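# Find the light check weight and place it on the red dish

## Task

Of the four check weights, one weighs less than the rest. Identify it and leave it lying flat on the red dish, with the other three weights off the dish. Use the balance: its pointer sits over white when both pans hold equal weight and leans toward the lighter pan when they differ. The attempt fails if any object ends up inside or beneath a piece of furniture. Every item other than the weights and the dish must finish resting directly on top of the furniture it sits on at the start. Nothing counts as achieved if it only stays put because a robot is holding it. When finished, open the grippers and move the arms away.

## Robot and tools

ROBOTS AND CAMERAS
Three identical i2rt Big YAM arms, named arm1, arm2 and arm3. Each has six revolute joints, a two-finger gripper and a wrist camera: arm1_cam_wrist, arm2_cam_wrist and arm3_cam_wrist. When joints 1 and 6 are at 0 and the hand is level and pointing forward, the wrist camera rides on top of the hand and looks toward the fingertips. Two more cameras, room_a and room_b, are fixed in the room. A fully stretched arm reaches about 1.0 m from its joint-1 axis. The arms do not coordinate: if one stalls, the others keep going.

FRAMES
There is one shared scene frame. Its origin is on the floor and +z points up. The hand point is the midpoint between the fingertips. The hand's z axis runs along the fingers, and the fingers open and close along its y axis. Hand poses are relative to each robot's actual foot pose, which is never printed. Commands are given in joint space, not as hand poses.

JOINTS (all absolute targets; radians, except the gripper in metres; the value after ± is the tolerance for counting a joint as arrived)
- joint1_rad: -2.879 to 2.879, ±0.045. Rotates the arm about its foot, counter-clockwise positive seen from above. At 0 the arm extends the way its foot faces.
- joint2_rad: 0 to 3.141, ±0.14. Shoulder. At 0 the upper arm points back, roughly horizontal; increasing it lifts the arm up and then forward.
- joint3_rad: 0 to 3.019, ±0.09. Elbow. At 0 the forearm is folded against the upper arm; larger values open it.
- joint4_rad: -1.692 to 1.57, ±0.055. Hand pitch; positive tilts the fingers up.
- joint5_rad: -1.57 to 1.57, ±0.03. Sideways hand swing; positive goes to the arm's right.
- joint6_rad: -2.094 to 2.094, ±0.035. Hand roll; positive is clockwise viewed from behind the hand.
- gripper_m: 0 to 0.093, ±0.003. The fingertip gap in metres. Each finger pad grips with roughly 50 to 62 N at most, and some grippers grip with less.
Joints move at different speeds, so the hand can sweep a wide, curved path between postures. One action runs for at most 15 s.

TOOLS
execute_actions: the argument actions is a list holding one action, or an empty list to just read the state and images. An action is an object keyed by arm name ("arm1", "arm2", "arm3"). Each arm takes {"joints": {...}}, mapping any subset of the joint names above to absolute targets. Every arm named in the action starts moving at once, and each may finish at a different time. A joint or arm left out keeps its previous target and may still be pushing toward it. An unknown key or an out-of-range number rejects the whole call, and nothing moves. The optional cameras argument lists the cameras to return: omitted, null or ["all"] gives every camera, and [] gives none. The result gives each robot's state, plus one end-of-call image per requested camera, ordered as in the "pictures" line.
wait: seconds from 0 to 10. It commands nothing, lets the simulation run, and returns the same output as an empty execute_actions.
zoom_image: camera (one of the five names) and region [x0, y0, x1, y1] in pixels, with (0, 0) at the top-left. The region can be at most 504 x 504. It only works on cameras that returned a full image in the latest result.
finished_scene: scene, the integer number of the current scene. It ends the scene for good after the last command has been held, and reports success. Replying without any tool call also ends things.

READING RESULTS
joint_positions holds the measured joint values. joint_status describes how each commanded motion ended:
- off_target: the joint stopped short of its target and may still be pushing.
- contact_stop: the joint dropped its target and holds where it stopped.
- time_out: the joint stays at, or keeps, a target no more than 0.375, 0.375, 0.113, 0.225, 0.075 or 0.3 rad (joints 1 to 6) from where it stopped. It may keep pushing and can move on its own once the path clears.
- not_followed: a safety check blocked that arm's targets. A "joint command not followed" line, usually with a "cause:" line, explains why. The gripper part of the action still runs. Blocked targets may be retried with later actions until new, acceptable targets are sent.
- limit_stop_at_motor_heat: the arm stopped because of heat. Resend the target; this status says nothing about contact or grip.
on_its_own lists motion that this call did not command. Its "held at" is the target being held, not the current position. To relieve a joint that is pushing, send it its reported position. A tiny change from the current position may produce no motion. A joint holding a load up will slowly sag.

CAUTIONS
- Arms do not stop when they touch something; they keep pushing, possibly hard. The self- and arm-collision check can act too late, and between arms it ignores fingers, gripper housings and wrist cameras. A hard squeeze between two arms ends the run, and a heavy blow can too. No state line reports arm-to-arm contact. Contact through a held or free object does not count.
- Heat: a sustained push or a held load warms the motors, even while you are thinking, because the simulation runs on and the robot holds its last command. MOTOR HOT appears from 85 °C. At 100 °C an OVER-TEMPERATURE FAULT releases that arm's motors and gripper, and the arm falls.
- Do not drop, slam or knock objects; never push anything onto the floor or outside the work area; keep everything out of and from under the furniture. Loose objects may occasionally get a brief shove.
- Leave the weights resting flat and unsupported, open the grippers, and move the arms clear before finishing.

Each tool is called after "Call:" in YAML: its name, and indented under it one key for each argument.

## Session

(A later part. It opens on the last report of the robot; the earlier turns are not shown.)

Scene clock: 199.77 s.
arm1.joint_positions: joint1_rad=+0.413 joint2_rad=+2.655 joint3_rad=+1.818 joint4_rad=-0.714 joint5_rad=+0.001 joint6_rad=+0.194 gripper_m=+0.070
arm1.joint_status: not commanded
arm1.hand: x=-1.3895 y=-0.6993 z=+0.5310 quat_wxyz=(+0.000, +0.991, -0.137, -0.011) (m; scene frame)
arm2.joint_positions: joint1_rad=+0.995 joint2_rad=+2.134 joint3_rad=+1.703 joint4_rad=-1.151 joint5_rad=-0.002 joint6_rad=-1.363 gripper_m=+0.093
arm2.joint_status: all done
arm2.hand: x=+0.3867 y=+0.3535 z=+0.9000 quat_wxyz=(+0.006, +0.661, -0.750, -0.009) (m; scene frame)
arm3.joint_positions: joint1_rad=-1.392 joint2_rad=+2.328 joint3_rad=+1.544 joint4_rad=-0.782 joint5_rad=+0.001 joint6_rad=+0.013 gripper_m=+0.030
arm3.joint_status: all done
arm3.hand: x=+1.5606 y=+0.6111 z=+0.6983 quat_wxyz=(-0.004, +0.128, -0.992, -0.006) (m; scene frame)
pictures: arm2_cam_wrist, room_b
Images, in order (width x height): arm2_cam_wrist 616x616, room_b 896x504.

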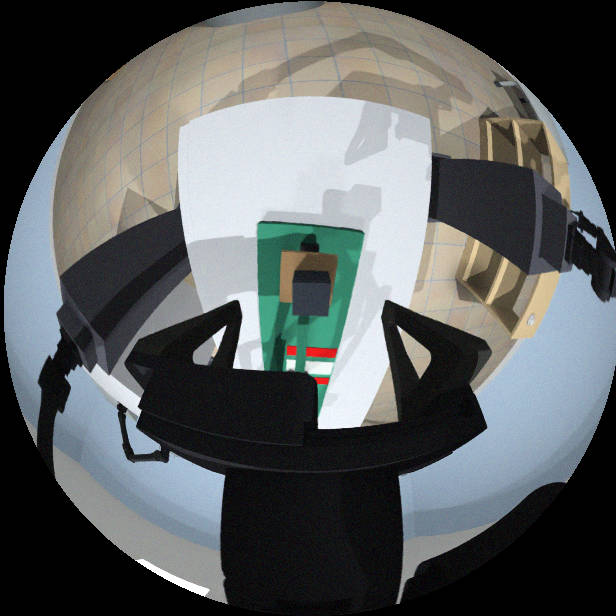

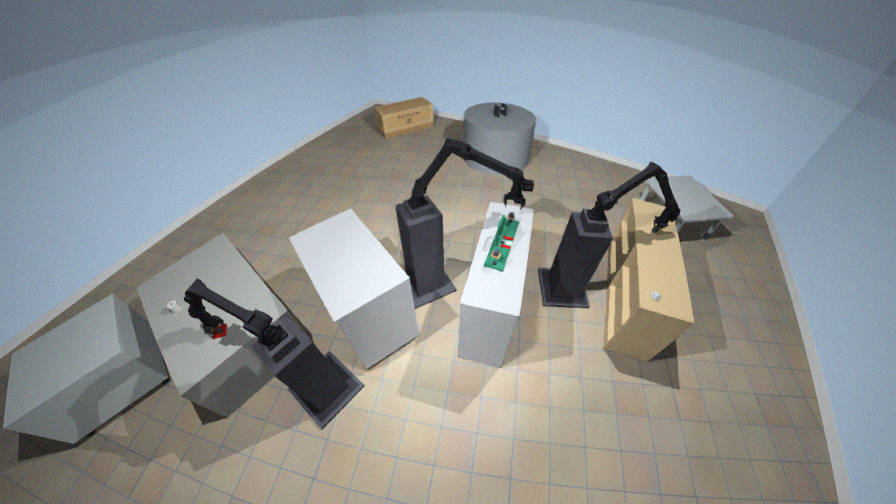

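Call:
execute_actions:
  actions: []
  cameras: ["arm2_cam_wrist","room_a","room_b"]

Call:
zoom_image:
  camera: "room_b"
  region: [450, 170, 710, 300]

Call:
zoom_image:
  camera: "room_a"
  region: [200, 150, 440, 300]

Scene clock: 204.13 s.
arm1.joint_positions: joint1_rad=+0.413 joint2_rad=+2.655 joint3_rad=+1.818 joint4_rad=-0.714 joint5_rad=+0.001 joint6_rad=+0.194 gripper_m=+0.070
arm1.joint_status: not commanded
arm1.hand: x=-1.3895 y=-0.6993 z=+0.5310 quat_wxyz=(+0.000, +0.991, -0.137, -0.011) (m; scene frame)
arm2.joint_positions: joint1_rad=+0.995 joint2_rad=+2.134 joint3_rad=+1.703 joint4_rad=-1.151 joint5_rad=-0.002 joint6_rad=-1.363 gripper_m=+0.093
arm2.joint_status: all done
arm2.hand: x=+0.3867 y=+0.3535 z=+0.9000 quat_wxyz=(+0.006, +0.661, -0.750, -0.009) (m; scene frame)
arm3.joint_positions: joint1_rad=-1.392 joint2_rad=+2.328 joint3_rad=+1.544 joint4_rad=-0.782 joint5_rad=+0.001 joint6_rad=+0.013 gripper_m=+0.030
arm3.joint_status: all done
arm3.hand: x=+1.5606 y=+0.6111 z=+0.6983 quat_wxyz=(-0.004, +0.128, -0.992, -0.006) (m; scene frame)
pictures: arm2_cam_wrist, room_a, room_b
Images, in order (width x height): arm2_cam_wrist 616x616, room_a 896x504, room_b 896x504.

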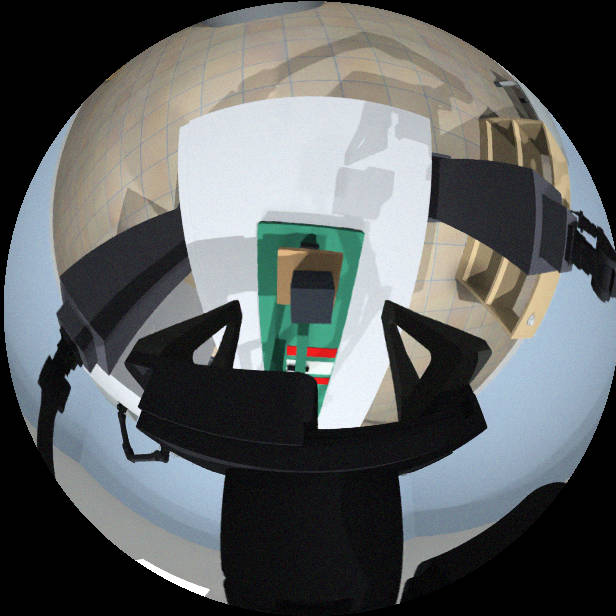

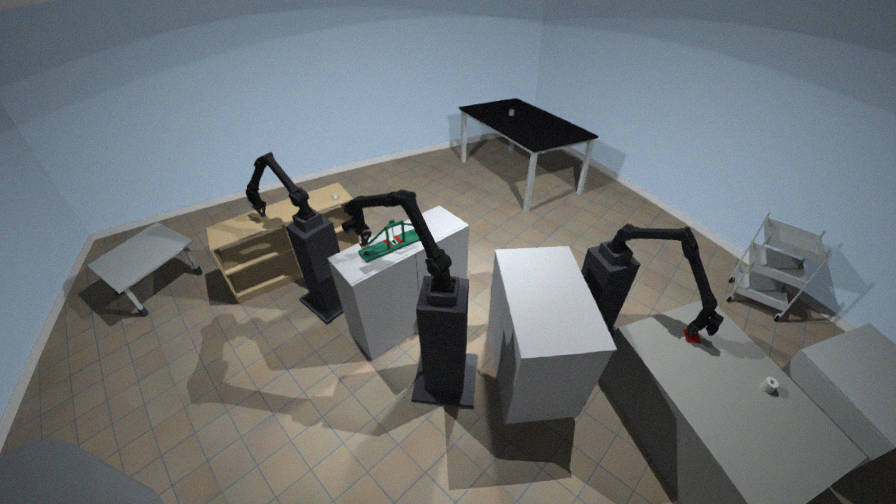

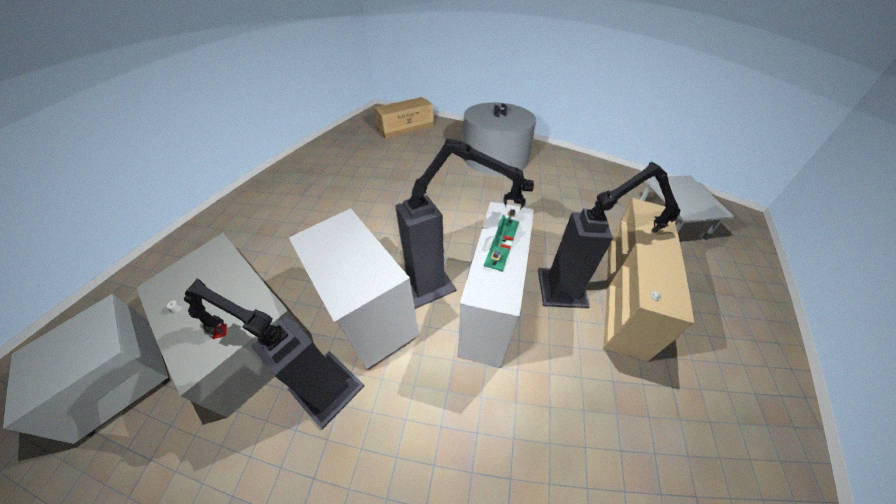

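Region (450, 170, 710, 300) of room_b's 896x504 image, scaled by 1.938, with more detail than that image has.

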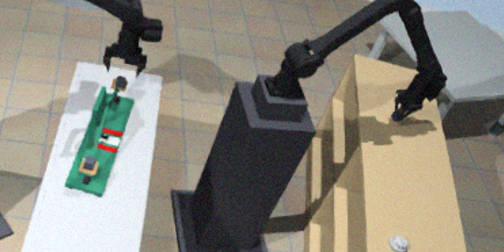

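Region (200, 150, 440, 300) of room_a's 896x504 image, scaled by 2.100, with more detail than that image has; it fills the top 315 rows of this view, and the rest is white.

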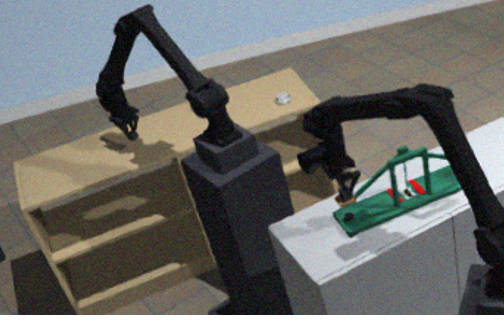

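Call:
execute_actions:
  actions:
    - {"arm1":{"joints":{"joint2_rad":2.3}},"arm2":{"joints":{"joint2_rad":1.8}},"arm3":{"joints":{"joint2_rad":2.40,"joint4_rad":-0.705}}}
  cameras: ["arm1_cam_wrist","arm2_cam_wrist","arm3_cam_wrist"]

Scene clock: 210.30 s.
arm1.joint_positions: joint1_rad=+0.413 joint2_rad=+2.318 joint3_rad=+1.842 joint4_rad=-0.706 joint5_rad=+0.001 joint6_rad=+0.194 gripper_m=+0.070
arm1.joint_status: all done
arm1.hand: x=-1.5015 y=-0.6902 z=+0.7727 quat_wxyz=(+0.011, +0.972, -0.134, -0.194) (m; scene frame)
arm2.joint_positions: joint1_rad=+0.995 joint2_rad=+1.797 joint3_rad=+1.697 joint4_rad=-1.154 joint5_rad=-0.002 joint6_rad=-1.363 gripper_m=+0.093
arm2.joint_status: all done
arm2.hand: x=+0.3925 y=+0.3526 z=+1.1038 quat_wxyz=(-0.126, +0.653, -0.742, +0.089) (m; scene frame)
arm3.joint_positions: joint1_rad=-1.392 joint2_rad=+2.398 joint3_rad=+1.544 joint4_rad=-0.716 joint5_rad=+0.001 joint6_rad=+0.013 gripper_m=+0.030
arm3.joint_status: all done
arm3.hand: x=+1.5551 y=+0.6101 z=+0.6573 quat_wxyz=(-0.001, +0.128, -0.992, -0.006) (m; scene frame)
pictures: arm1_cam_wrist, arm2_cam_wrist, arm3_cam_wrist
Images, in order (width x height): arm1_cam_wrist 616x616, arm2_cam_wrist 616x616, arm3_cam_wrist 616x616.

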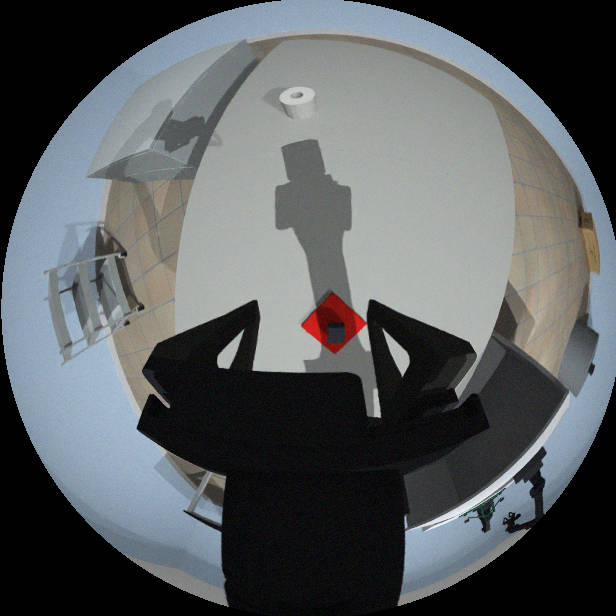

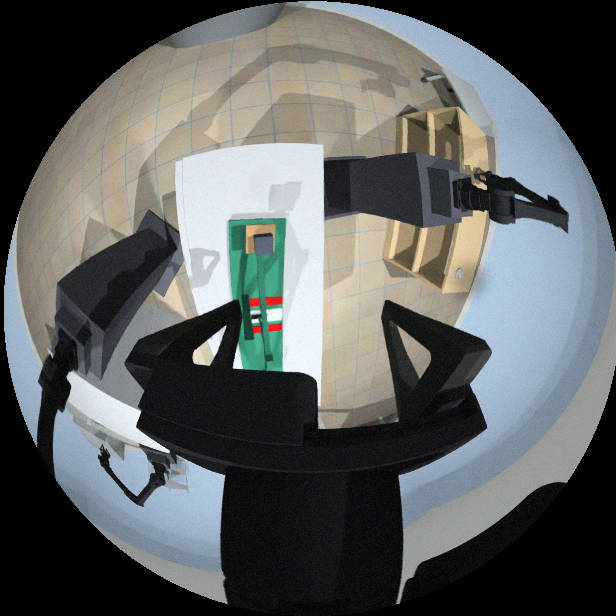

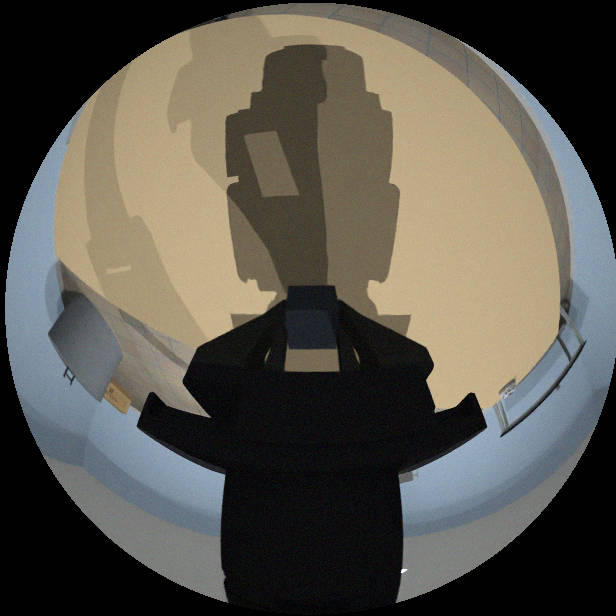

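Call:
execute_actions:
  actions:
    - {"arm3":{"joints":{"joint2_rad":2.422}}}
  cameras: []

Call:
execute_actions:
  actions:
    - {"arm3":{"joints":{"gripper_m":0.07}}}
  cameras: []

Call:
execute_actions:
  actions:
    - {"arm3":{"joints":{"joint2_rad":2.15}}}
  cameras: ["arm2_cam_wrist","arm3_cam_wrist","room_b"]

Scene clock: 214.83 s.
arm1.joint_positions: joint1_rad=+0.413 joint2_rad=+2.318 joint3_rad=+1.842 joint4_rad=-0.706 joint5_rad=+0.001 joint6_rad=+0.194 gripper_m=+0.070
arm1.joint_status: not commanded
arm1.hand: x=-1.5015 y=-0.6902 z=+0.7727 quat_wxyz=(+0.011, +0.972, -0.134, -0.194) (m; scene frame)
arm2.joint_positions: joint1_rad=+0.995 joint2_rad=+1.797 joint3_rad=+1.697 joint4_rad=-1.154 joint5_rad=-0.002 joint6_rad=-1.363 gripper_m=+0.093
arm2.joint_status: not commanded
arm2.hand: x=+0.3925 y=+0.3526 z=+1.1038 quat_wxyz=(-0.126, +0.653, -0.742, +0.089) (m; scene frame)
arm3.joint_positions: joint1_rad=-1.392 joint2_rad=+2.403 joint3_rad=+1.544 joint4_rad=-0.716 joint5_rad=+0.001 joint6_rad=+0.013 gripper_m=+0.030
arm3.joint_status: all done
arm3.hand: x=+1.5536 y=+0.6097 z=+0.6547 quat_wxyz=(+0.001, +0.128, -0.992, -0.006) (m; scene frame)
pictures: none
No camera images: the call's "cameras" was empty. Leave "cameras" out to get every camera's image.

Scene clock: 215.43 s.
arm1.joint_positions: joint1_rad=+0.413 joint2_rad=+2.318 joint3_rad=+1.842 joint4_rad=-0.706 joint5_rad=+0.001 joint6_rad=+0.194 gripper_m=+0.070
arm1.joint_status: not commanded
arm1.hand: x=-1.5015 y=-0.6902 z=+0.7727 quat_wxyz=(+0.011, +0.972, -0.134, -0.194) (m; scene frame)
arm2.joint_positions: joint1_rad=+0.995 joint2_rad=+1.797 joint3_rad=+1.697 joint4_rad=-1.154 joint5_rad=-0.002 joint6_rad=-1.363 gripper_m=+0.093
arm2.joint_status: not commanded
arm2.hand: x=+0.3925 y=+0.3526 z=+1.1038 quat_wxyz=(-0.126, +0.653, -0.742, +0.089) (m; scene frame)
arm3.joint_positions: joint1_rad=-1.392 joint2_rad=+2.403 joint3_rad=+1.544 joint4_rad=-0.716 joint5_rad=+0.001 joint6_rad=+0.013 gripper_m=+0.070
arm3.joint_status: all done
arm3.hand: x=+1.5536 y=+0.6097 z=+0.6547 quat_wxyz=(+0.001, +0.128, -0.992, -0.006) (m; scene frame)
pictures: none
No camera images: the call's "cameras" was empty. Leave "cameras" out to get every camera's image.

Scene clock: 216.67 s.
arm1.joint_positions: joint1_rad=+0.413 joint2_rad=+2.318 joint3_rad=+1.842 joint4_rad=-0.706 joint5_rad=+0.001 joint6_rad=+0.194 gripper_m=+0.070
arm1.joint_status: not commanded
arm1.hand: x=-1.5015 y=-0.6902 z=+0.7727 quat_wxyz=(+0.011, +0.972, -0.134, -0.194) (m; scene frame)
arm2.joint_positions: joint1_rad=+0.995 joint2_rad=+1.797 joint3_rad=+1.697 joint4_rad=-1.154 joint5_rad=-0.002 joint6_rad=-1.363 gripper_m=+0.093
arm2.joint_status: not commanded
arm2.hand: x=+0.3925 y=+0.3526 z=+1.1038 quat_wxyz=(-0.126, +0.653, -0.742, +0.089) (m; scene frame)
arm3.joint_positions: joint1_rad=-1.392 joint2_rad=+2.125 joint3_rad=+1.559 joint4_rad=-0.711 joint5_rad=+0.001 joint6_rad=+0.013 gripper_m=+0.070
arm3.joint_status: all done
arm3.hand: x=+1.6274 y=+0.6279 z=+0.8318 quat_wxyz=(-0.146, +0.126, -0.981, -0.027) (m; scene frame)
pictures: arm2_cam_wrist, arm3_cam_wrist, room_b
Images, in order (width x height): arm2_cam_wrist 616x616, arm3_cam_wrist 616x616, room_b 896x504.

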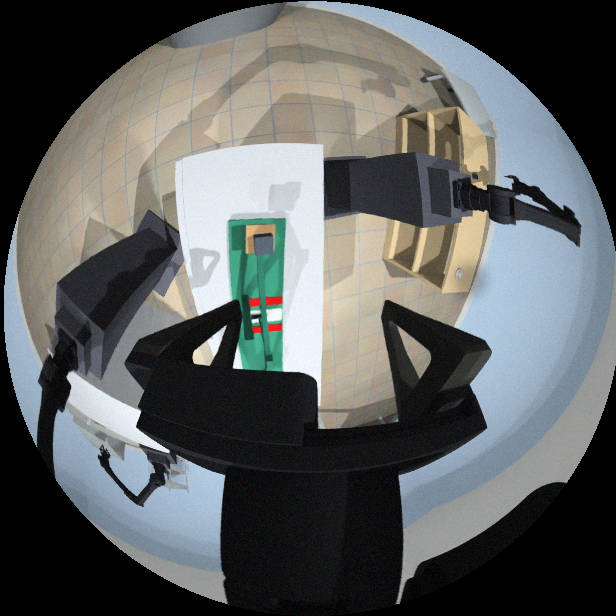

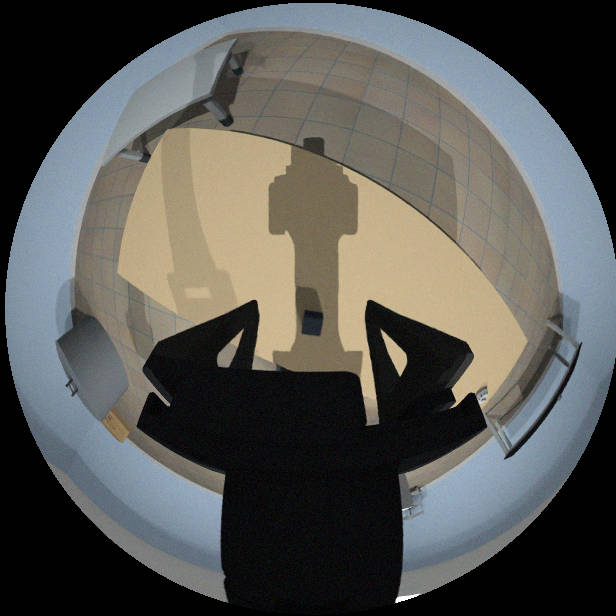

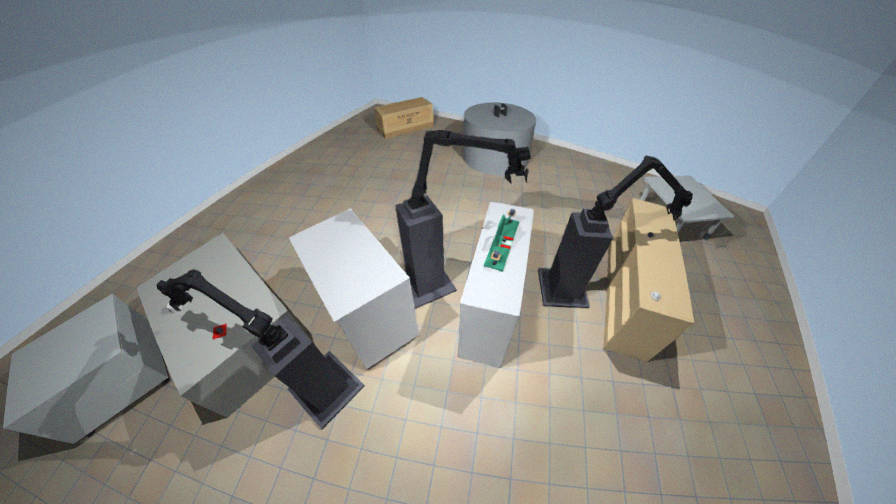

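Call:
finished_scene:
  scene: 1

The scene is finished: the task was done.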